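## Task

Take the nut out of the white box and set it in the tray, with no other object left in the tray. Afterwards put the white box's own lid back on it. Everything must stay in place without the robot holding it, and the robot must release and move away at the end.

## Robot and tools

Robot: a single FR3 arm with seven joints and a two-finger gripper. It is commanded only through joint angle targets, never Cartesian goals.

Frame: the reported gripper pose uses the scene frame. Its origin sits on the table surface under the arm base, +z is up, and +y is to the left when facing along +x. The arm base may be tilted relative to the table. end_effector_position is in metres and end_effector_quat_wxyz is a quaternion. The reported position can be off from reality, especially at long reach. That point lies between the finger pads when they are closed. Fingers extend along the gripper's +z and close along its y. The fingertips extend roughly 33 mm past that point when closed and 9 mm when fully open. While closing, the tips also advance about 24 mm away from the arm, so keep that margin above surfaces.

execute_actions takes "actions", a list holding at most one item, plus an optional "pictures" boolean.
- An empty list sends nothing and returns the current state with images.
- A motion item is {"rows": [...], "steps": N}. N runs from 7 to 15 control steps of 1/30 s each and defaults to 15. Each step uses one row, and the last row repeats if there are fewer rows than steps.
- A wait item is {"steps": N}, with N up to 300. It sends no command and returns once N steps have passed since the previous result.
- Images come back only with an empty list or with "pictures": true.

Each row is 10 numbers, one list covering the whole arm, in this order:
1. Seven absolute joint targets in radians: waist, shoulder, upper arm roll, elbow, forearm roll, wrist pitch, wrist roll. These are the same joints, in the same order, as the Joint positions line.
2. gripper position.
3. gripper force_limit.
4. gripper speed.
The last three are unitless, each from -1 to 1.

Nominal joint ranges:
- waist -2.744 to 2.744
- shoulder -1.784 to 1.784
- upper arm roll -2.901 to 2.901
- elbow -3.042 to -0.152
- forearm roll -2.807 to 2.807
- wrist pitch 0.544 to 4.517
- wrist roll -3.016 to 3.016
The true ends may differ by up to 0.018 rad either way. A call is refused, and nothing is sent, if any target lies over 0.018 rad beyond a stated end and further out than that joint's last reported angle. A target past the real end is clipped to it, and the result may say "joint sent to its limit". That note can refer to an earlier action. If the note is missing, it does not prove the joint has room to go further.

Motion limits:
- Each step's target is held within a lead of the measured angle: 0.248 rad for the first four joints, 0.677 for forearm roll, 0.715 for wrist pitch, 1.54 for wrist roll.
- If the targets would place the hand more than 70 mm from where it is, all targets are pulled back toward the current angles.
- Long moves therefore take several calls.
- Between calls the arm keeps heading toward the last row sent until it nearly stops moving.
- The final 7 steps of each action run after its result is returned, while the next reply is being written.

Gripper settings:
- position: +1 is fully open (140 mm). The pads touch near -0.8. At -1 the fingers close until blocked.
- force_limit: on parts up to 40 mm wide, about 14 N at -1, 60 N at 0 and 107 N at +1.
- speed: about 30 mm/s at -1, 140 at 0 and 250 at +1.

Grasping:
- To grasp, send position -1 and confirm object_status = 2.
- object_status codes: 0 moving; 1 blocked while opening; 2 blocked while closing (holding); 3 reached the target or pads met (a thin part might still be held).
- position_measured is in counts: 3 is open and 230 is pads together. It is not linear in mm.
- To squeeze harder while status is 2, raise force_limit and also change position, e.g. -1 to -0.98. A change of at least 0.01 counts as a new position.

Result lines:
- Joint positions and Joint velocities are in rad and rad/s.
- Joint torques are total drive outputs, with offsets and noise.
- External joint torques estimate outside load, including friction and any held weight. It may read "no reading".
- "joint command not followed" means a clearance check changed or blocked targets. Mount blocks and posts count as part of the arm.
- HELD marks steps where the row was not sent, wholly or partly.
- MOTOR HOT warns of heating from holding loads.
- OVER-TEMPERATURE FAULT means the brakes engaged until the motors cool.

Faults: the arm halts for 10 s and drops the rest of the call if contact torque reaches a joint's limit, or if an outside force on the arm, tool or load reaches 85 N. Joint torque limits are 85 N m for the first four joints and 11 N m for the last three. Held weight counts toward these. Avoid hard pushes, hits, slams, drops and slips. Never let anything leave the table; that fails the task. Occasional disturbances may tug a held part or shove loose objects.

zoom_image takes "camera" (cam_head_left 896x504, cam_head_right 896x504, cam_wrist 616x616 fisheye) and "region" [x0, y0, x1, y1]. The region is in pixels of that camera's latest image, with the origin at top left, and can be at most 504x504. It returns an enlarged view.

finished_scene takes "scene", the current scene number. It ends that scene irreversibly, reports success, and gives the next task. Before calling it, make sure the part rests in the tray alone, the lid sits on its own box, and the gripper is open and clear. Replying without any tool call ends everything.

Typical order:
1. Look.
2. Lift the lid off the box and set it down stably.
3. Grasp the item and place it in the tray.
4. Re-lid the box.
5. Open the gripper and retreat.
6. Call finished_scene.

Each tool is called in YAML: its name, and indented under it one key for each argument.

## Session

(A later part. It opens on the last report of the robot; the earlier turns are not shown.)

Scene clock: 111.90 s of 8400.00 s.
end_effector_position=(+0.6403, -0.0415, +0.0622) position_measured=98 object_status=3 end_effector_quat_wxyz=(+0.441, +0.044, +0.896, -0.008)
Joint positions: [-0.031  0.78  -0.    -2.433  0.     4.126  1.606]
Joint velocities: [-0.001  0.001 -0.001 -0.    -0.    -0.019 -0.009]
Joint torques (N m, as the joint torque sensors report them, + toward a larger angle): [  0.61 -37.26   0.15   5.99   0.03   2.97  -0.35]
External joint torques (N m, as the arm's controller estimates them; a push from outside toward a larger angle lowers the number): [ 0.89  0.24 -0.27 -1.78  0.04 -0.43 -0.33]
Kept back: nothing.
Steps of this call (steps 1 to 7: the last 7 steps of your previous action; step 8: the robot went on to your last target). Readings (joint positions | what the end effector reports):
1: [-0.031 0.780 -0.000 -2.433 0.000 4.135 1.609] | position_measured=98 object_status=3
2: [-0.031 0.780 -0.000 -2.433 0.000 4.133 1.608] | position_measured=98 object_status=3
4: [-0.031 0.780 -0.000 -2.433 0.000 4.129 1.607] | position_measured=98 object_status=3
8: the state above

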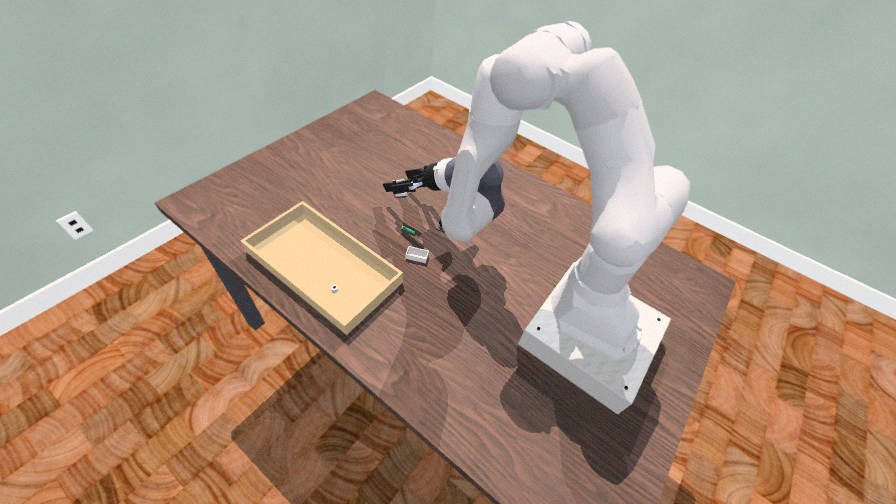

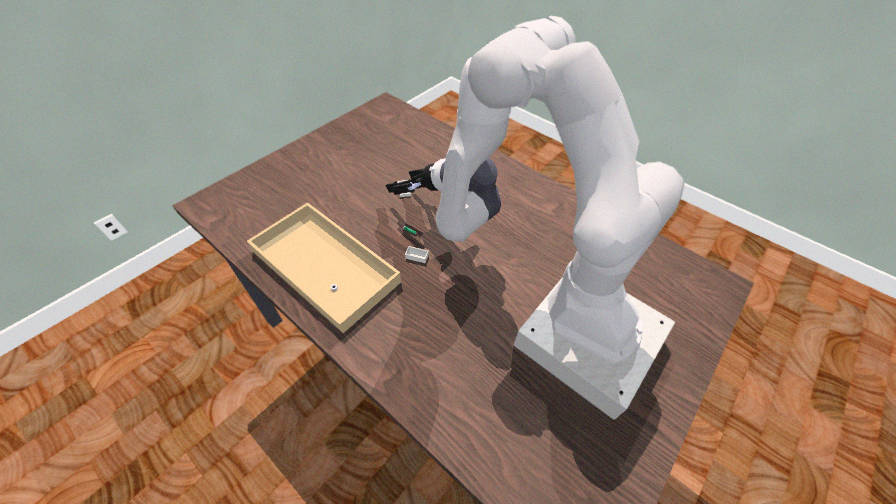

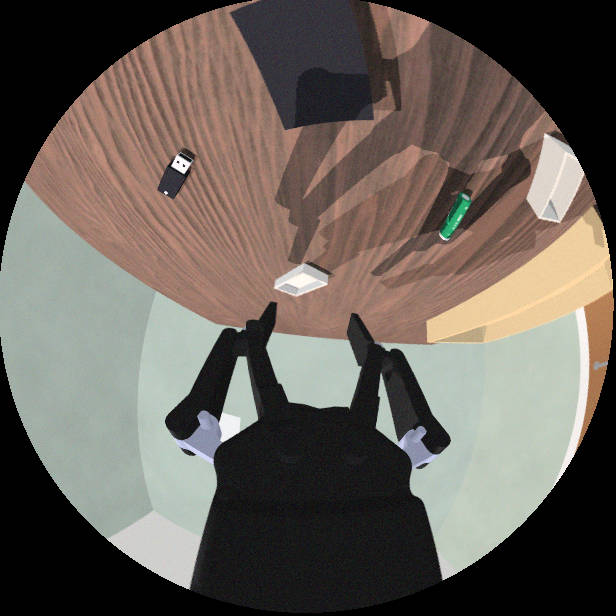

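execute_actions:
  actions:
    - {"rows":[[-0.031,0.45,0,-2.3,0,3.5,1.6,0.25,-0.3,0.3]],"steps":15}

execute_actions:
  actions:
    - {"rows":[[-0.031,0.4,0,-2.05,0,2.8,1.6,0.25,-0.3,0.3]],"steps":15}

execute_actions:
  actions:
    - {"rows":[[-0.031,0.48,0,-1.9,0,2.38,1.6,0.25,-0.3,0.3]],"steps":15}

execute_actions:
  actions:
    - {"steps":25}
  pictures: true

Scene clock: 112.50 s of 8400.00 s.
end_effector_position=(+0.7376, -0.0473, +0.2031) position_measured=98 object_status=3 end_effector_quat_wxyz=(+0.436, +0.043, +0.899, -0.008)
Joint positions: [-0.031  0.46  -0.    -2.297  0.     3.658  1.604]
Joint velocities: [ 0.001 -0.503  0.     0.167  0.001 -0.846 -0.002]
Joint torques (N m, as the joint torque sensors report them, + toward a larger angle): [  1.06 -18.54   0.11   6.09   0.39   0.86  -0.24]
External joint torques (N m, as the arm's controller estimates them; a push from outside toward a larger angle lowers the number): [ 1.12 -1.39 -0.17  1.89  0.18 -0.36 -0.23]
Steps of this call (steps 1 to 10: the robot went on to your last target; steps 11 to 18: the first 8 steps of this action). Readings (joint positions | what the end effector reports):
11: [-0.031 0.767 -0.000 -2.416 0.000 4.039 1.604] | position_measured=98 object_status=3
12: [-0.031 0.725 -0.000 -2.391 0.000 3.945 1.604] | position_measured=98 object_status=3
14: [-0.031 0.615 -0.000 -2.351 0.000 3.828 1.604] | position_measured=98 object_status=3
18: the state above

Scene clock: 113.00 s of 8400.00 s.
end_effector_position=(+0.7401, -0.0473, +0.1976) position_measured=98 object_status=3 end_effector_quat_wxyz=(+0.259, +0.046, +0.965, -0.005)
Joint positions: [-0.031  0.39   0.    -2.053 -0.     2.966  1.603]
Joint velocities: [-0.    -0.003 -0.001  0.106  0.    -0.956 -0.001]
Joint torques (N m, as the joint torque sensors report them, + toward a larger angle): [  1.78 -34.82  -0.3   16.99   0.65   2.05  -0.18]
External joint torques (N m, as the arm's controller estimates them; a push from outside toward a larger angle lowers the number): [ 1.78 -0.57 -0.63  0.43  0.19 -0.6  -0.18]
Steps of this call (steps 1 to 7: the last 7 steps of your previous action; steps 8 to 15: the first 8 steps of this action). Readings (joint positions | what the end effector reports):
8: [-0.031 0.452 -0.000 -2.259 -0.000 3.441 1.603] | position_measured=98 object_status=3
9: [-0.031 0.448 0.000 -2.194 -0.000 3.323 1.603] | position_measured=98 object_status=3
11: [-0.031 0.419 0.000 -2.109 -0.000 3.153 1.603] | position_measured=98 object_status=3
15: the state above

Scene clock: 113.50 s of 8400.00 s.
end_effector_position=(+0.6621, -0.0424, +0.1231) position_measured=98 object_status=3 end_effector_quat_wxyz=(+0.055, +0.048, +0.997, -0.002)
Joint positions: [-0.031  0.475  0.    -1.911 -0.     2.495  1.603]
Joint velocities: [ 0.001  0.075 -0.001  0.095 -0.001 -0.689 -0.   ]
Joint torques (N m, as the joint torque sensors report them, + toward a larger angle): [  0.16 -44.8    0.06  21.41   0.73   2.31  -0.19]
External joint torques (N m, as the arm's controller estimates them; a push from outside toward a larger angle lowers the number): [ 0.2   1.03 -0.36 -0.7   0.16 -0.63 -0.19]
Steps of this call (steps 1 to 7: the last 7 steps of your previous action; steps 8 to 15: the first 8 steps of this action). Readings (joint positions | what the end effector reports):
8: [-0.031 0.411 0.000 -2.025 -0.000 2.791 1.603] | position_measured=98 object_status=3
9: [-0.031 0.428 0.000 -1.991 -0.000 2.734 1.603] | position_measured=98 object_status=3
11: [-0.031 0.453 0.000 -1.945 -0.000 2.632 1.603] | position_measured=98 object_status=3
15: the state above

Scene clock: 114.33 s of 8400.00 s.
end_effector_position=(+0.6306, -0.0405, +0.1124) position_measured=98 object_status=3 end_effector_quat_wxyz=(+0.002, +0.048, +0.999, -0.001)
Joint positions: [-0.031  0.479  0.    -1.902 -0.     2.383  1.603]
Joint velocities: [-0.    -0.    -0.     0.001 -0.    -0.004  0.   ]
Joint torques (N m, as the joint torque sensors report them, + toward a larger angle): [  0.9  -42.15  -0.26  21.24   0.84   2.21  -0.27]
External joint torques (N m, as the arm's controller estimates them; a push from outside toward a larger angle lowers the number): [ 1.08  1.83 -0.55  0.    0.27 -0.21 -0.27]
Kept back: nothing.
Steps of this call (steps 1 to 7: the last 7 steps of your previous action; steps 8 to 25: the robot went on to your last target). Readings (joint positions | what the end effector reports):
1: [-0.031 0.477 0.000 -1.908 -0.000 2.475 1.603] | position_measured=98 object_status=3
2: [-0.031 0.478 0.000 -1.907 -0.000 2.458 1.603] | position_measured=98 object_status=3
4: [-0.031 0.479 0.000 -1.905 -0.000 2.433 1.603] | position_measured=98 object_status=3
8: [-0.031 0.479 0.000 -1.903 -0.000 2.405 1.603] | position_measured=98 object_status=3
25: the state above

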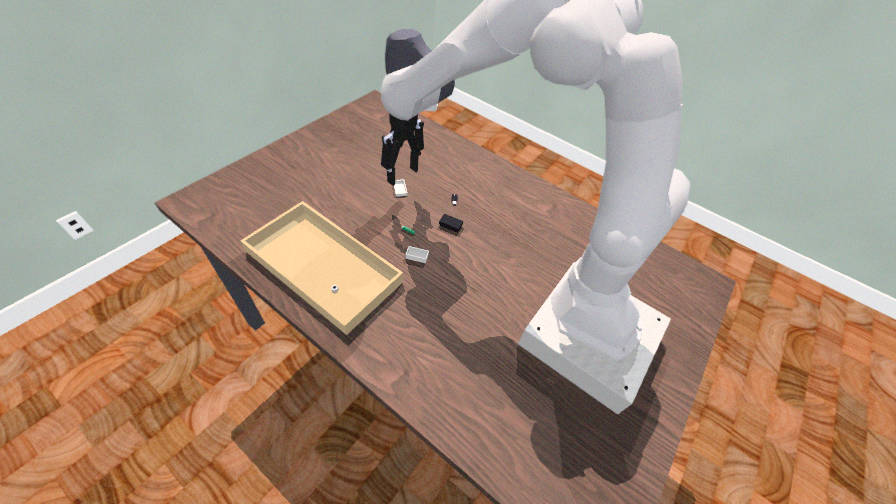

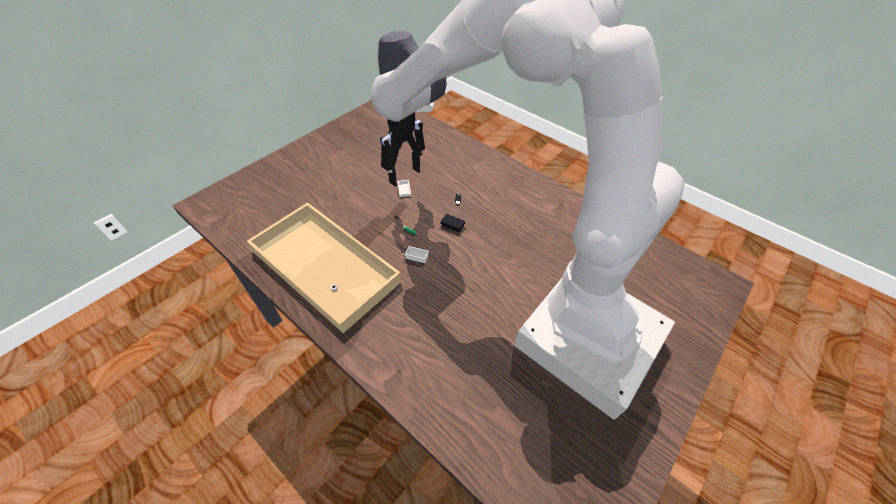

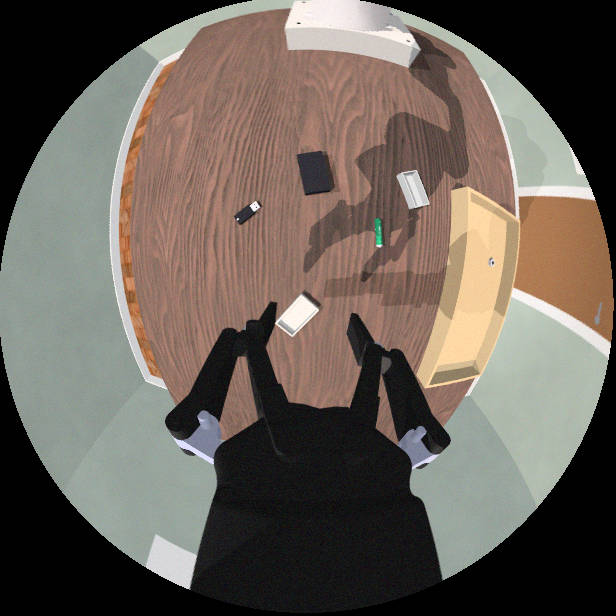

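execute_actions:
  actions:
    - {"rows":[[-0.061,0.60,0,-1.79,0,2.39,2.40,0.0,-0.3,0.3]],"steps":15}

execute_actions:
  actions:
    - {"rows":[[-0.061,0.64,0,-1.774,0,2.42,2.40,0.0,-0.3,0.3]],"steps":15}

execute_actions:
  actions:
    - {"steps":20}
  pictures: true

Scene clock: 115.83 s of 8400.00 s.
end_effector_position=(+0.6481, -0.0614, +0.0772) position_measured=129 object_status=0 end_effector_quat_wxyz=(-0.005, +0.287, +0.958, -0.003)
Joint positions: [-0.06   0.6   -0.001 -1.799 -0.     2.387  2.059]
Joint velocities: [-0.026  0.065 -0.005  0.048  0.    -0.001  1.117]
Joint torques (N m, as the joint torque sensors report them, + toward a larger angle): [  1.09 -48.74   1.08  23.19   0.8    2.88   0.29]
External joint torques (N m, as the arm's controller estimates them; a push from outside toward a larger angle lowers the number): [-1.08  2.82 -1.23 -0.09  0.21  0.11  0.3 ]
Steps of this call (steps 1 to 15: the robot went on to your last target; steps 16 to 37: nothing new was sent; steps 38 to 45: the first 8 steps of this action). Readings (joint positions | what the end effector reports):
38: [-0.035 0.498 0.003 -1.875 -0.000 2.381 1.669] | position_measured=98 object_status=0
39: [-0.039 0.528 0.003 -1.842 -0.000 2.385 1.744] | position_measured=105 object_status=0
41: [-0.050 0.569 0.002 -1.813 -0.000 2.387 1.873] | position_measured=123 object_status=0
45: the state above

Scene clock: 116.33 s of 8400.00 s.
end_effector_position=(+0.6537, -0.0622, +0.0617) position_measured=129 object_status=3 end_effector_quat_wxyz=(-0.002, +0.414, +0.910, -0.003)
Joint positions: [-0.061  0.64  -0.001 -1.778 -0.     2.411  2.331]
Joint velocities: [ 0.001  0.02  -0.001  0.003 -0.001  0.033  0.217]
Joint torques (N m, as the joint torque sensors report them, + toward a larger angle): [  0.49 -48.53   0.39  21.83   0.83   2.96   0.24]
External joint torques (N m, as the arm's controller estimates them; a push from outside toward a larger angle lowers the number): [ 0.54  1.17 -0.16 -0.14  0.24  0.39  0.25]
Steps of this call (steps 1 to 7: the last 7 steps of your previous action; steps 8 to 15: the first 8 steps of this action). Readings (joint positions | what the end effector reports):
8: [-0.061 0.606 -0.001 -1.787 -0.000 2.392 2.256] | position_measured=129 object_status=3
9: [-0.061 0.614 -0.001 -1.781 -0.000 2.397 2.271] | position_measured=129 object_status=3
11: [-0.061 0.628 -0.001 -1.778 -0.000 2.404 2.295] | position_measured=129 object_status=3
15: the state above

Scene clock: 117.00 s of 8400.00 s.
end_effector_position=(+0.6568, -0.0625, +0.0629) position_measured=129 object_status=3 end_effector_quat_wxyz=(+0.002, +0.441, +0.898, -0.001)
Joint positions: [-0.061  0.64  -0.001 -1.776 -0.     2.417  2.389]
Joint velocities: [-0.     0.001  0.    -0.    -0.001  0.001  0.025]
Joint torques (N m, as the joint torque sensors report them, + toward a larger angle): [  0.32 -47.76   0.92  20.9    0.81   2.76   0.07]
External joint torques (N m, as the arm's controller estimates them; a push from outside toward a larger angle lowers the number): [ 0.4  -0.18  0.4   0.07  0.24  0.34  0.07]
Kept back: nothing.
Steps of this call (steps 1 to 7: the last 7 steps of your previous action; steps 8 to 20: the robot went on to your last target). Readings (joint positions | what the end effector reports):
1: [-0.061 0.640 -0.001 -1.778 -0.000 2.412 2.338] | position_measured=129 object_status=3
2: [-0.061 0.640 -0.001 -1.777 -0.000 2.413 2.344] | position_measured=129 object_status=3
4: [-0.061 0.640 -0.001 -1.777 -0.000 2.414 2.355] | position_measured=129 object_status=3
8: [-0.061 0.640 -0.001 -1.776 -0.000 2.416 2.370] | position_measured=129 object_status=3
20: the state above

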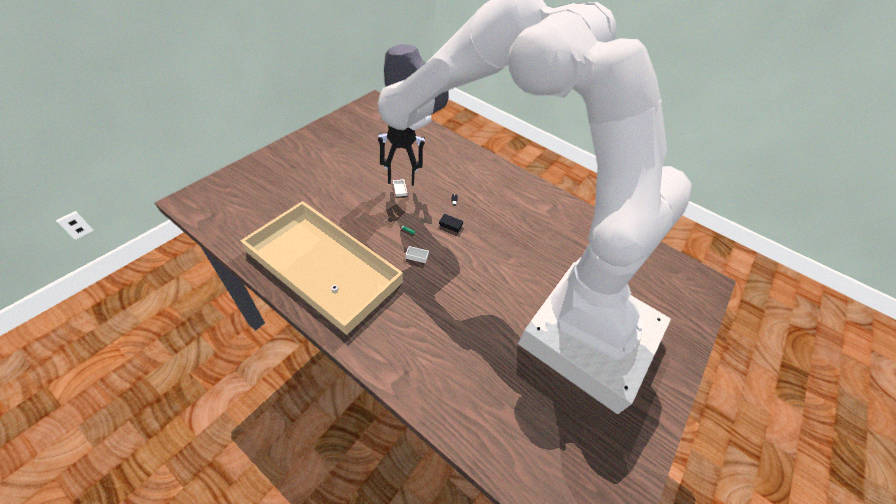

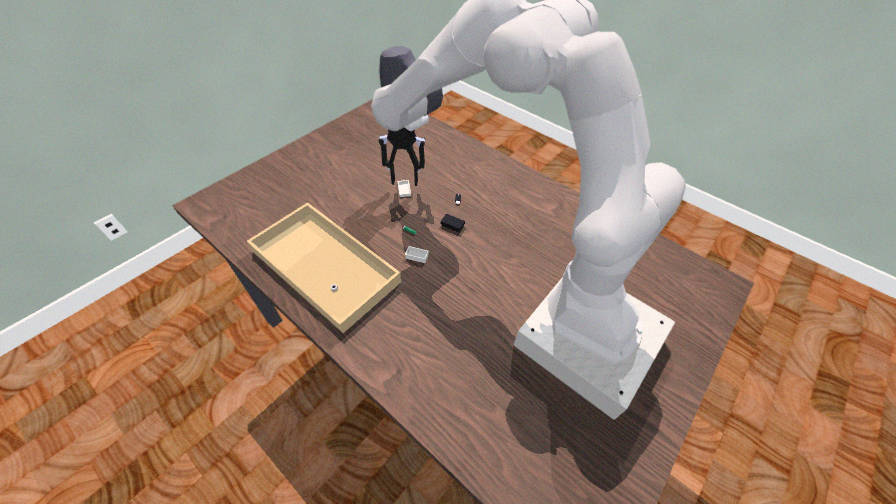

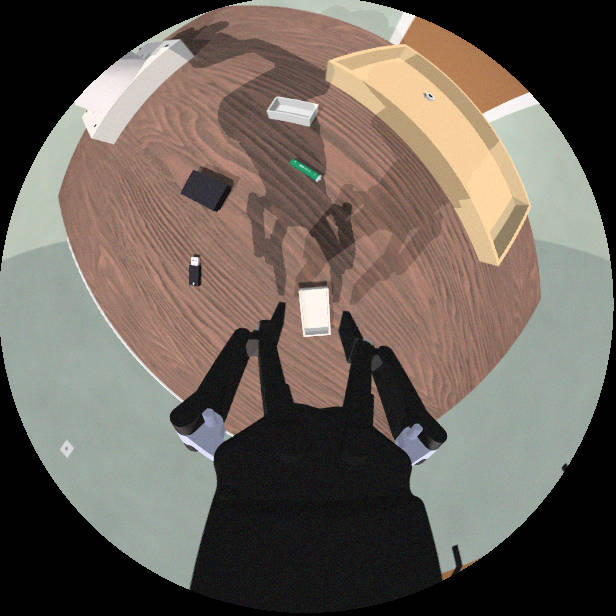

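execute_actions:
  actions:
    - {"rows":[[-0.061,0.687,0,-1.774,0,2.461,2.40,0.0,-0.3,0.3]],"steps":15}

execute_actions:
  actions:
    - {"rows":[[-0.061,0.687,0,-1.774,0,2.461,2.40,-1,-0.3,-0.2]],"steps":15}

execute_actions:
  actions:
    - {"rows":[[-0.061,0.687,0,-1.774,0,2.461,2.40,-1,-0.3,-0.2],[-0.061,0.687,0,-1.774,0,2.461,2.40,-1,-0.3,-0.2],[-0.061,0.687,0,-1.774,0,2.461,2.40,-1,-0.3,-0.2],[-0.061,0.65,0,-1.80,0,2.46,2.0,-1,-0.3,-0.2]],"steps":15}

execute_actions:
  actions:
    - {"rows":[[-0.061,0.53,0,-2.0,0,2.53,1.52,-1,-0.3,-0.2]],"steps":15}

execute_actions:
  actions:
    - {"steps":20}
  pictures: true

Scene clock: 117.93 s of 8400.00 s.
end_effector_position=(+0.6501, -0.0619, +0.0344) position_measured=129 object_status=3 end_effector_quat_wxyz=(-0.005, +0.444, +0.896, -0.004)
Joint positions: [-0.061  0.688 -0.001 -1.775 -0.     2.449  2.396]
Joint velocities: [ 0.001  0.021  0.001 -0.     0.     0.048 -0.   ]
Joint torques (N m, as the joint torque sensors report them, + toward a larger angle): [  0.11 -49.86   1.31  20.08   0.81   3.02   0.11]
External joint torques (N m, as the arm's controller estimates them; a push from outside toward a larger angle lowers the number): [ 0.2   1.64  0.73 -2.15  0.23  0.38  0.11]
Steps of this call (steps 1 to 20: the robot went on to your last target; steps 21 to 28: the first 8 steps of this action). Readings (joint positions | what the end effector reports):
21: [-0.061 0.645 -0.001 -1.773 -0.000 2.424 2.396] | position_measured=129 object_status=3
22: [-0.061 0.654 -0.001 -1.771 -0.000 2.432 2.396] | position_measured=129 object_status=3
24: [-0.061 0.673 -0.001 -1.772 -0.000 2.440 2.396] | position_measured=129 object_status=3
28: the state above

Scene clock: 118.43 s of 8400.00 s.
end_effector_position=(+0.6535, -0.0622, +0.0358) position_measured=171 object_status=0 end_effector_quat_wxyz=(-0.000, +0.444, +0.896, -0.002)
Joint positions: [-0.061  0.688 -0.001 -1.775 -0.     2.458  2.397]
Joint velocities: [-0.001 -0.013 -0.001 -0.    -0.     0.006  0.001]
Joint torques (N m, as the joint torque sensors report them, + toward a larger angle): [  1.13 -46.35   0.61  19.42   0.8    2.62   0.05]
External joint torques (N m, as the arm's controller estimates them; a push from outside toward a larger angle lowers the number): [ 1.43  0.92  0.25 -0.31  0.26  0.32  0.05]
Steps of this call (steps 1 to 7: the last 7 steps of your previous action; steps 8 to 15: the first 8 steps of this action). Readings (joint positions | what the end effector reports):
8: [-0.061 0.689 -0.001 -1.775 -0.000 2.457 2.397] | position_measured=129 object_status=0
9: [-0.061 0.689 -0.001 -1.775 -0.000 2.457 2.397] | position_measured=133 object_status=0
11: [-0.061 0.688 -0.001 -1.775 -0.000 2.457 2.397] | position_measured=146 object_status=0
15: the state above

Scene clock: 118.93 s of 8400.00 s.
end_effector_position=(+0.6537, -0.0621, +0.0482) position_measured=174 object_status=2 end_effector_quat_wxyz=(+0.005, +0.371, +0.929, -0.000)
Joint positions: [-0.061  0.657 -0.001 -1.795 -0.     2.459  2.236]
Joint velocities: [-0.    -0.119  0.001 -0.014  0.001  0.002 -0.77 ]
Joint torques (N m, as the joint torque sensors report them, + toward a larger angle): [  0.45 -45.12   1.18  17.13   0.84   2.7   -0.32]
External joint torques (N m, as the arm's controller estimates them; a push from outside toward a larger angle lowers the number): [ 0.59 -0.34  0.71 -2.05  0.3   0.45 -0.33]
Steps of this call (steps 1 to 7: the last 7 steps of your previous action; steps 8 to 15: the first 8 steps of this action). Readings (joint positions | what the end effector reports):
8: [-0.061 0.687 -0.001 -1.775 -0.000 2.458 2.397] | position_measured=174 object_status=2
9: [-0.061 0.687 -0.001 -1.775 -0.000 2.458 2.397] | position_measured=174 object_status=2
11: [-0.061 0.682 -0.001 -1.781 -0.000 2.459 2.364] | position_measured=174 object_status=2
15: the state above

Scene clock: 119.43 s of 8400.00 s.
end_effector_position=(+0.6020, -0.0572, +0.0537) position_measured=174 object_status=2 end_effector_quat_wxyz=(-0.006, +0.147, +0.989, -0.002)
Joint positions: [-0.061  0.536 -0.001 -1.991 -0.     2.512  1.773]
Joint velocities: [ 0.    -0.061 -0.    -0.098  0.001  0.091 -0.827]
Joint torques (N m, as the joint torque sensors report them, + toward a larger angle): [  0.16 -44.59   0.48  16.96   0.7    2.83  -0.29]
External joint torques (N m, as the arm's controller estimates them; a push from outside toward a larger angle lowers the number): [ 0.29 -1.42  0.13 -2.86  0.2   0.39 -0.3 ]
Steps of this call (steps 1 to 7: the last 7 steps of your previous action; steps 8 to 15: the first 8 steps of this action). Readings (joint positions | what the end effector reports):
8: [-0.061 0.626 -0.001 -1.842 -0.000 2.474 2.060] | position_measured=174 object_status=2
9: [-0.061 0.593 -0.001 -1.897 -0.000 2.482 2.005] | position_measured=174 object_status=2
11: [-0.061 0.557 -0.001 -1.956 -0.000 2.495 1.910] | position_measured=174 object_status=2
15: the state above

Scene clock: 120.10 s of 8400.00 s.
end_effector_position=(+0.6040, -0.0574, +0.0546) position_measured=174 object_status=2 end_effector_quat_wxyz=(-0.000, +0.037, +0.999, -0.002)
Joint positions: [-0.061  0.532 -0.001 -1.998 -0.     2.527  1.551]
Joint velocities: [ 0.     0.001  0.001 -0.002  0.     0.002 -0.092]
Joint torques (N m, as the joint torque sensors report them, + toward a larger angle): [  1.01 -44.53   0.49  17.68   0.7    2.89  -0.28]
External joint torques (N m, as the arm's controller estimates them; a push from outside toward a larger angle lowers the number): [ 1.14 -1.11  0.13 -1.65  0.22  0.48 -0.28]
Kept back: nothing.
Steps of this call (steps 1 to 7: the last 7 steps of your previous action; steps 8 to 20: the robot went on to your last target). Readings (joint positions | what the end effector reports):
1: [-0.061 0.534 -0.001 -1.993 -0.000 2.515 1.747] | position_measured=174 object_status=2
2: [-0.061 0.533 -0.001 -1.995 -0.000 2.517 1.724] | position_measured=174 object_status=2
4: [-0.061 0.532 -0.001 -1.997 -0.000 2.520 1.684] | position_measured=174 object_status=2
8: [-0.061 0.532 -0.001 -1.998 -0.000 2.524 1.627] | position_measured=174 object_status=2
20: the state above

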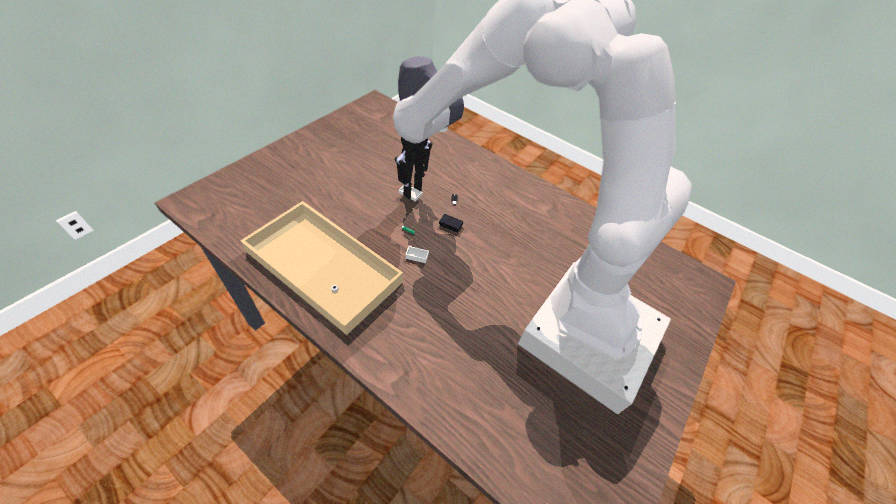

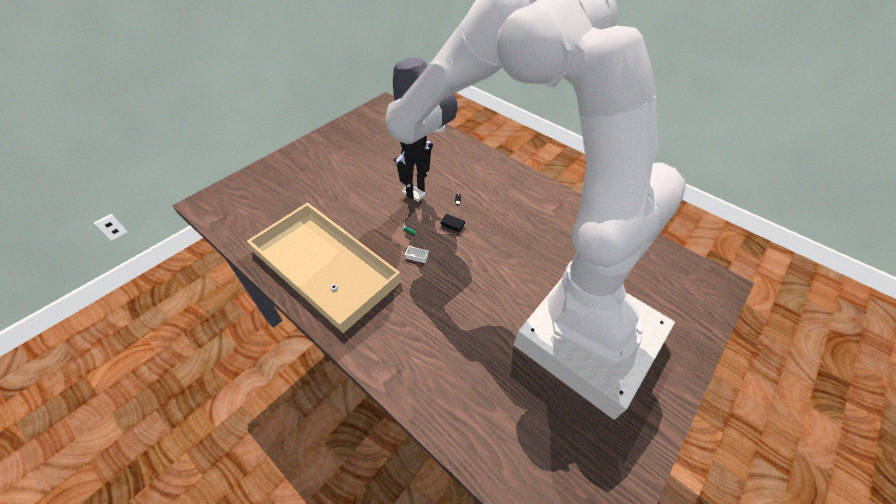

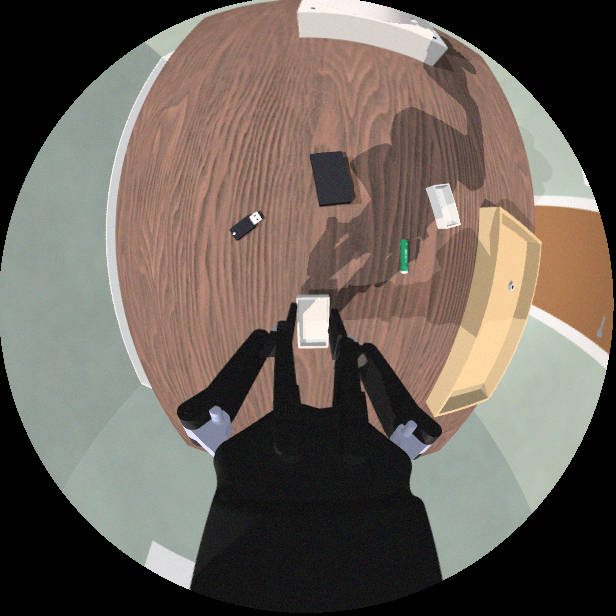

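execute_actions:
  actions:
    - {"rows":[[-0.061,0.61,0,-1.86,0,2.47,1.58,-1,-0.3,-0.2]],"steps":15}

execute_actions:
  actions:
    - {"rows":[[-0.061,0.638,0,-1.862,0,2.50,1.58,-1,-0.3,-0.2]],"steps":15}

execute_actions:
  actions:
    - {"rows":[[-0.061,0.638,0,-1.862,0,2.50,1.58,0.1,-0.3,0]],"steps":15}

execute_actions:
  actions:
    - {"rows":[[-0.061,0.42,0,-2.0,0,2.75,1.58,0.1,-0.3,0]],"steps":15}

execute_actions:
  actions:
    - {"rows":[[-0.061,0.42,0,-2.3,0,3.5,1.58,0.1,-0.3,0]],"steps":15}

execute_actions:
  actions:
    - {"rows":[[-0.061,0.55,0,-2.42,0,4.1,1.58,0.1,-0.3,0]],"steps":15}

execute_actions:
  actions:
    - {"rows":[[-0.061,0.79,0,-2.434,0,4.15,1.58,0.1,-0.3,0]],"steps":15}

execute_actions:
  actions:
    - {"steps":12}
  pictures: true

Scene clock: 121.60 s of 8400.00 s.
end_effector_position=(+0.6397, -0.0606, +0.0552) position_measured=174 object_status=2 end_effector_quat_wxyz=(+0.007, +0.039, +0.999, -0.002)
Joint positions: [-0.061  0.605 -0.001 -1.867 -0.     2.485  1.554]
Joint velocities: [ 0.     0.038 -0.001  0.066 -0.    -0.072  0.075]
Joint torques (N m, as the joint torque sensors report them, + toward a larger angle): [  0.44 -44.75   0.24  19.6    0.74   2.08   0.03]
External joint torques (N m, as the arm's controller estimates them; a push from outside toward a larger angle lowers the number): [ 0.44  1.55 -0.3  -0.23  0.24 -0.31  0.03]
Steps of this call (steps 1 to 30: the robot went on to your last target; steps 31 to 37: nothing new was sent; steps 38 to 45: the first 8 steps of this action). Readings (joint positions | what the end effector reports):
38: [-0.061 0.548 -0.001 -1.969 -0.000 2.516 1.528] | position_measured=174 object_status=2
39: [-0.061 0.570 -0.001 -1.932 -0.000 2.509 1.533] | position_measured=174 object_status=2
41: [-0.061 0.592 -0.001 -1.891 -0.000 2.499 1.542] | position_measured=174 object_status=2
45: the state above

Scene clock: 122.10 s of 8400.00 s.
end_effector_position=(+0.6331, -0.0600, +0.0369) position_measured=174 object_status=2 end_effector_quat_wxyz=(-0.003, +0.048, +0.999, -0.001)
Joint positions: [-0.061  0.638 -0.001 -1.862 -0.     2.492  1.572]
Joint velocities: [ 0.001  0.011 -0.    -0.    -0.001  0.026  0.015]
Joint torques (N m, as the joint torque sensors report them, + toward a larger angle): [  1.01 -47.22  -0.4   18.29   0.72   2.96   0.14]
External joint torques (N m, as the arm's controller estimates them; a push from outside toward a larger angle lowers the number): [ 1.16  1.14 -0.85 -2.62  0.21  0.42  0.14]
Steps of this call (steps 1 to 7: the last 7 steps of your previous action; steps 8 to 15: the first 8 steps of this action). Readings (joint positions | what the end effector reports):
8: [-0.061 0.611 -0.001 -1.861 -0.000 2.479 1.567] | position_measured=174 object_status=2
9: [-0.061 0.617 -0.001 -1.860 -0.000 2.483 1.568] | position_measured=174 object_status=2
11: [-0.061 0.629 -0.001 -1.861 -0.000 2.488 1.570] | position_measured=174 object_status=2
15: the state above

Scene clock: 122.60 s of 8400.00 s.
end_effector_position=(+0.6347, -0.0601, +0.0373) position_measured=123 object_status=0 end_effector_quat_wxyz=(-0.001, +0.049, +0.999, -0.002)
Joint positions: [-0.061  0.638 -0.001 -1.862 -0.     2.497  1.576]
Joint velocities: [-0.    -0.001 -0.     0.    -0.     0.003  0.003]
Joint torques (N m, as the joint torque sensors report them, + toward a larger angle): [  0.55 -46.49   0.76  18.39   0.68   2.8    0.11]
External joint torques (N m, as the arm's controller estimates them; a push from outside toward a larger angle lowers the number): [ 0.71 -0.03  0.34 -1.38  0.19  0.4   0.11]
Steps of this call (steps 1 to 7: the last 7 steps of your previous action; steps 8 to 15: the first 8 steps of this action). Readings (joint positions | what the end effector reports):
8: [-0.061 0.638 -0.001 -1.862 -0.000 2.496 1.575] | position_measured=174 object_status=0
9: [-0.061 0.638 -0.001 -1.862 -0.000 2.497 1.575] | position_measured=174 object_status=0
11: [-0.061 0.638 -0.001 -1.862 -0.000 2.497 1.575] | position_measured=154 object_status=0
15: the state above

Scene clock: 123.10 s of 8400.00 s.
end_effector_position=(+0.6811, -0.0643, +0.1340) position_measured=117 object_status=3 end_effector_quat_wxyz=(+0.117, +0.049, +0.992, -0.007)
Joint positions: [-0.061  0.446 -0.001 -1.98  -0.     2.66   1.576]
Joint velocities: [ 0.    -0.499  0.    -0.133 -0.001  0.562  0.   ]
Joint torques (N m, as the joint torque sensors report them, + toward a larger angle): [  0.67 -32.89   0.25  13.88   0.75   2.63   0.04]
External joint torques (N m, as the arm's controller estimates them; a push from outside toward a larger angle lowers the number): [ 0.95 -0.37  0.14 -3.01  0.23  0.6   0.05]
Steps of this call (steps 1 to 7: the last 7 steps of your previous action; steps 8 to 15: the first 8 steps of this action). Readings (joint positions | what the end effector reports):
8: [-0.061 0.624 -0.001 -1.882 -0.000 2.515 1.576] | position_measured=117 object_status=3
9: [-0.061 0.598 -0.001 -1.907 -0.000 2.533 1.576] | position_measured=117 object_status=3
11: [-0.061 0.542 -0.001 -1.939 -0.000 2.573 1.576] | position_measured=117 object_status=3
15: the state above

Scene clock: 123.60 s of 8400.00 s.
end_effector_position=(+0.6880, -0.0650, +0.1324) position_measured=117 object_status=3 end_effector_quat_wxyz=(+0.297, +0.047, +0.954, -0.014)
Joint positions: [-0.061  0.431 -0.001 -2.292 -0.     3.325  1.577]
Joint velocities: [ 0.001 -0.025  0.001 -0.136  0.001  1.019  0.001]
Joint torques (N m, as the joint torque sensors report them, + toward a larger angle): [  0.55 -43.96   0.2   17.72   0.42   4.44   0.11]
External joint torques (N m, as the arm's controller estimates them; a push from outside toward a larger angle lowers the number): [ 0.51  0.   -0.24 -3.45  0.03  0.67  0.13]
Steps of this call (steps 1 to 7: the last 7 steps of your previous action; steps 8 to 15: the first 8 steps of this action). Readings (joint positions | what the end effector reports):
8: [-0.061 0.407 -0.001 -2.044 -0.000 2.829 1.577] | position_measured=117 object_status=3
9: [-0.061 0.400 -0.001 -2.115 -0.000 2.951 1.577] | position_measured=117 object_status=3
11: [-0.061 0.414 -0.001 -2.222 -0.000 3.129 1.577] | position_measured=117 object_status=3
15: the state above

Scene clock: 124.10 s of 8400.00 s.
end_effector_position=(+0.6925, -0.0653, +0.1668) position_measured=117 object_status=3 end_effector_quat_wxyz=(+0.472, +0.043, +0.880, -0.022)
Joint positions: [-0.061  0.554 -0.001 -2.42   0.     3.957  1.577]
Joint velocities: [-0.001 -0.     0.    -0.025  0.     0.842 -0.001]
Joint torques (N m, as the joint torque sensors report them, + toward a larger angle): [  0.67 -39.96   0.9   13.54   0.15   4.2    0.01]
External joint torques (N m, as the arm's controller estimates them; a push from outside toward a larger angle lowers the number): [ 0.81  1.13  0.52 -1.53 -0.03  0.74  0.04]
Steps of this call (steps 1 to 7: the last 7 steps of your previous action; steps 8 to 15: the first 8 steps of this action). Readings (joint positions | what the end effector reports):
8: [-0.061 0.432 -0.001 -2.313 0.000 3.545 1.577] | position_measured=117 object_status=3
9: [-0.061 0.460 -0.001 -2.342 0.000 3.649 1.577] | position_measured=117 object_status=3
11: [-0.061 0.518 -0.001 -2.389 0.000 3.794 1.577] | position_measured=117 object_status=3
15: the state above

Scene clock: 124.60 s of 8400.00 s.
end_effector_position=(+0.6433, -0.0609, +0.0697) position_measured=117 object_status=3 end_effector_quat_wxyz=(+0.445, +0.044, +0.894, -0.021)
Joint positions: [-0.061  0.766 -0.001 -2.432  0.     4.119  1.577]
Joint velocities: [-0.001  0.542  0.001 -0.123 -0.     0.117  0.   ]
Joint torques (N m, as the joint torque sensors report them, + toward a larger angle): [  0.74 -49.54   0.26  12.95   0.16   5.22   0.05]
External joint torques (N m, as the arm's controller estimates them; a push from outside toward a larger angle lowers the number): [ 0.86  2.09 -0.36 -1.82  0.19  0.43  0.08]
Steps of this call (steps 1 to 7: the last 7 steps of your previous action; steps 8 to 15: the first 8 steps of this action). Readings (joint positions | what the end effector reports):
8: [-0.061 0.563 -0.001 -2.416 0.000 4.074 1.577] | position_measured=117 object_status=3
9: [-0.061 0.589 -0.001 -2.414 0.000 4.082 1.577] | position_measured=117 object_status=3
11: [-0.061 0.651 -0.001 -2.417 0.000 4.094 1.577] | position_measured=117 object_status=3
15: the state above

Scene clock: 125.00 s of 8400.00 s.
end_effector_position=(+0.6356, -0.0602, +0.0597) position_measured=117 object_status=3 end_effector_quat_wxyz=(+0.443, +0.044, +0.895, -0.021)
Joint positions: [-0.061  0.791 -0.001 -2.436  0.     4.144  1.577]
Joint velocities: [-0.    -0.001 -0.    -0.001 -0.001  0.02   0.   ]
Joint torques (N m, as the joint torque sensors report them, + toward a larger angle): [  0.51 -37.81   1.17   8.15   0.14   3.81   0.12]
External joint torques (N m, as the arm's controller estimates them; a push from outside toward a larger angle lowers the number): [ 0.61 -0.37  0.6   0.67  0.19  0.42  0.14]
Kept back: nothing.
Steps of this call (steps 1 to 7: the last 7 steps of your previous action; steps 8 to 12: the robot went on to your last target). Readings (joint positions | what the end effector reports):
1: [-0.061 0.780 -0.001 -2.435 0.000 4.122 1.577] | position_measured=117 object_status=3
2: [-0.061 0.787 -0.001 -2.437 0.000 4.126 1.577] | position_measured=117 object_status=3
4: [-0.061 0.791 -0.001 -2.437 0.000 4.132 1.577] | position_measured=117 object_status=3
8: [-0.061 0.791 -0.001 -2.436 0.000 4.141 1.577] | position_measured=117 object_status=3
12: the state above

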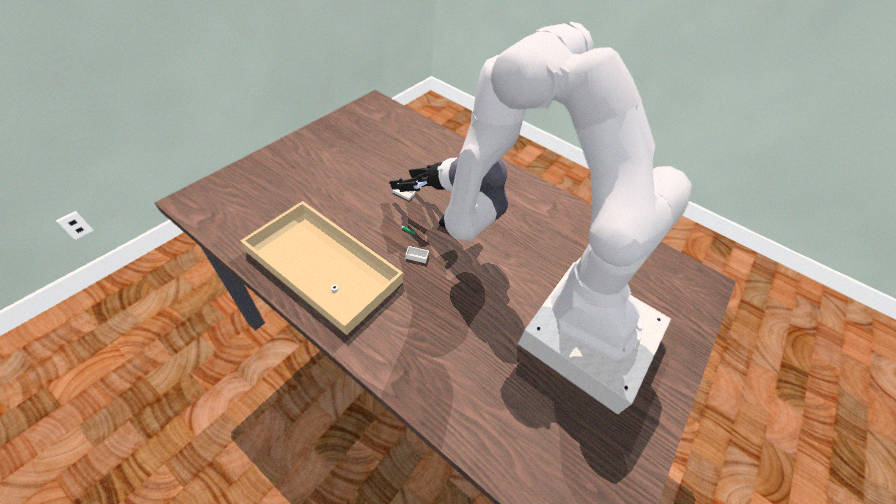

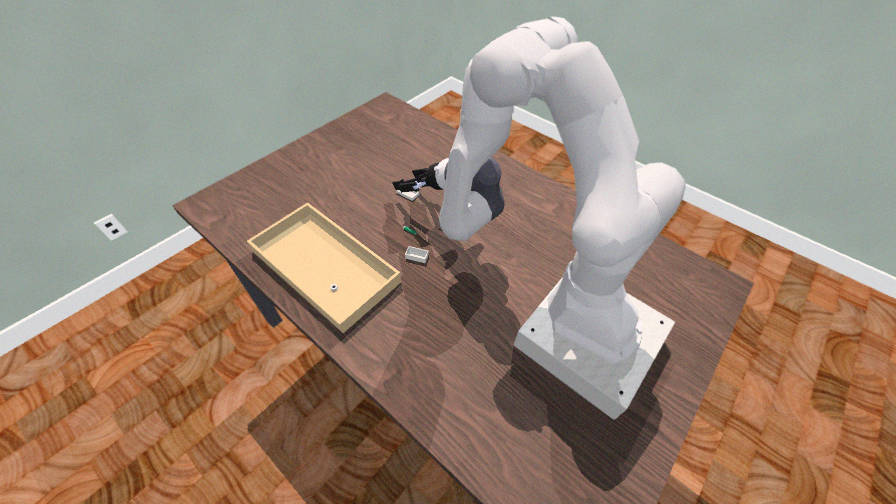

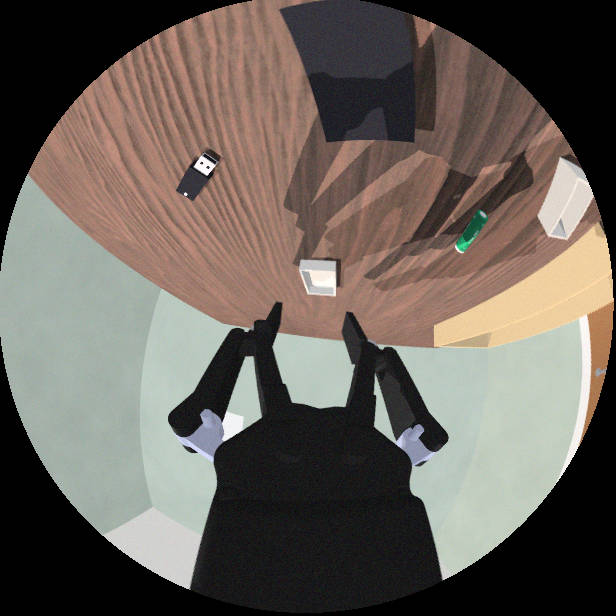

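execute_actions:
  actions:
    - {"rows":[[-0.054,0.86,0,-2.434,0,4.19,1.577,0.0,-0.3,0]],"steps":15}

execute_actions:
  actions:
    - {"steps":12}
  pictures: true

Scene clock: 125.50 s of 8400.00 s.
end_effector_position=(+0.6160, -0.0559, +0.0274) position_measured=129 object_status=0 end_effector_quat_wxyz=(+0.428, +0.043, +0.903, -0.019)
Joint positions: [-0.057  0.859 -0.001 -2.435  0.     4.178  1.577]
Joint velocities: [ 0.     0.01  -0.001 -0.002  0.     0.054  0.   ]
Joint torques (N m, as the joint torque sensors report them, + toward a larger angle): [  1.79 -37.     0.9    5.3   -0.04   3.95  -0.06]
External joint torques (N m, as the arm's controller estimates them; a push from outside toward a larger angle lowers the number): [ 2.08  1.5   0.44 -1.51  0.04  0.42 -0.04]
Steps of this call (steps 1 to 7: the robot went on to your last target; steps 8 to 15: the first 8 steps of this action). Readings (joint positions | what the end effector reports):
8: [-0.060 0.799 -0.001 -2.433 0.000 4.155 1.577] | position_measured=117 object_status=0
9: [-0.059 0.815 -0.001 -2.431 0.000 4.162 1.577] | position_measured=122 object_status=0
11: [-0.058 0.843 -0.001 -2.433 0.000 4.169 1.577] | position_measured=129 object_status=0
15: the state above

Scene clock: 125.90 s of 8400.00 s.
end_effector_position=(+0.6172, -0.0559, +0.0300) position_measured=129 object_status=3 end_effector_quat_wxyz=(+0.432, +0.043, +0.901, -0.019)
Joint positions: [-0.057  0.86  -0.001 -2.435  0.     4.187  1.577]
Joint velocities: [ 0.    -0.001  0.     0.001  0.002  0.005 -0.001]
Joint torques (N m, as the joint torque sensors report them, + toward a larger angle): [  1.78 -36.42   0.26   6.18  -0.02   3.76  -0.18]
External joint torques (N m, as the arm's controller estimates them; a push from outside toward a larger angle lowers the number): [ 1.87  0.85 -0.37  0.07  0.09  0.34 -0.16]
Kept back: nothing.
Steps of this call (steps 1 to 7: the last 7 steps of your previous action; steps 8 to 12: the robot went on to your last target). Readings (joint positions | what the end effector reports):
1: [-0.057 0.860 -0.001 -2.435 0.000 4.179 1.577] | position_measured=129 object_status=3
2: [-0.057 0.860 -0.001 -2.435 0.000 4.181 1.577] | position_measured=129 object_status=3
4: [-0.057 0.860 -0.001 -2.435 0.000 4.183 1.577] | position_measured=129 object_status=3
8: [-0.057 0.860 -0.001 -2.435 0.000 4.186 1.577] | position_measured=129 object_status=3
12: the state above

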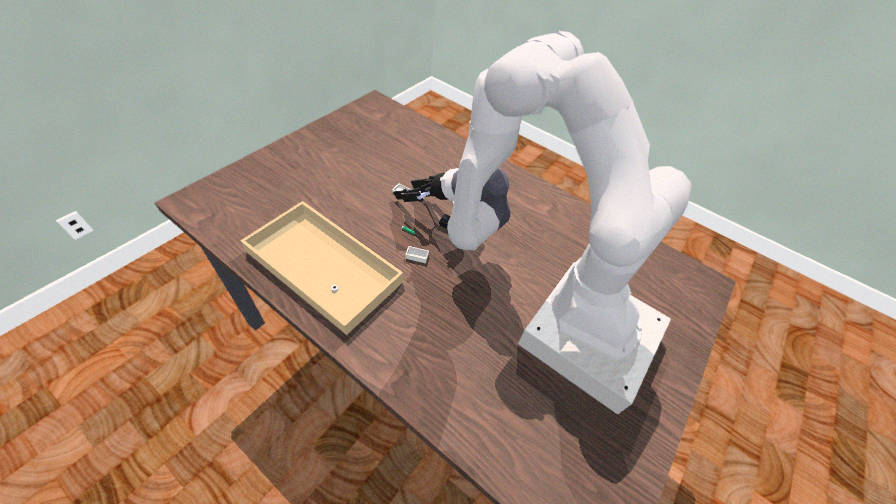

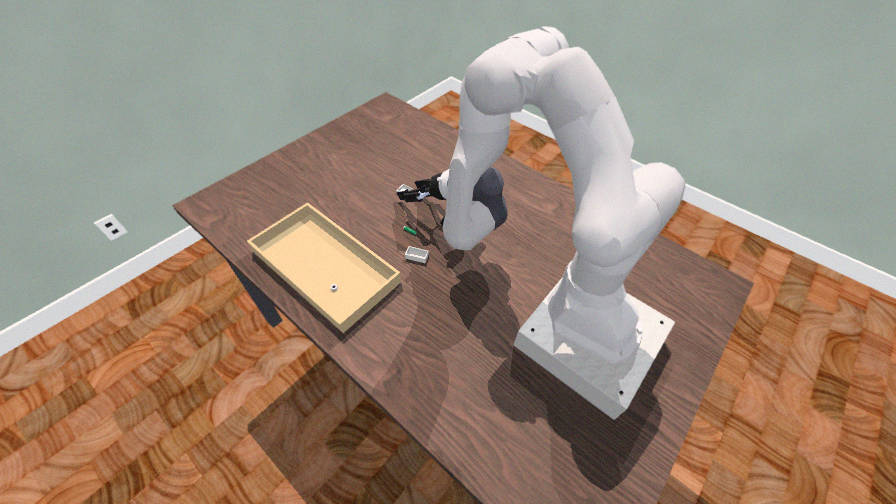

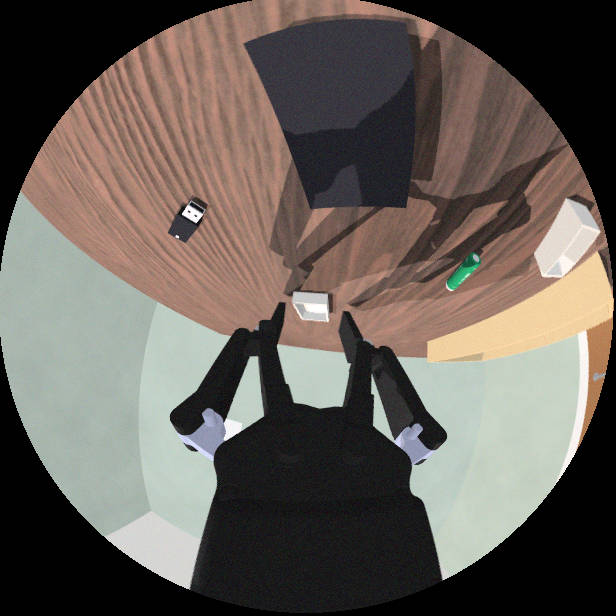

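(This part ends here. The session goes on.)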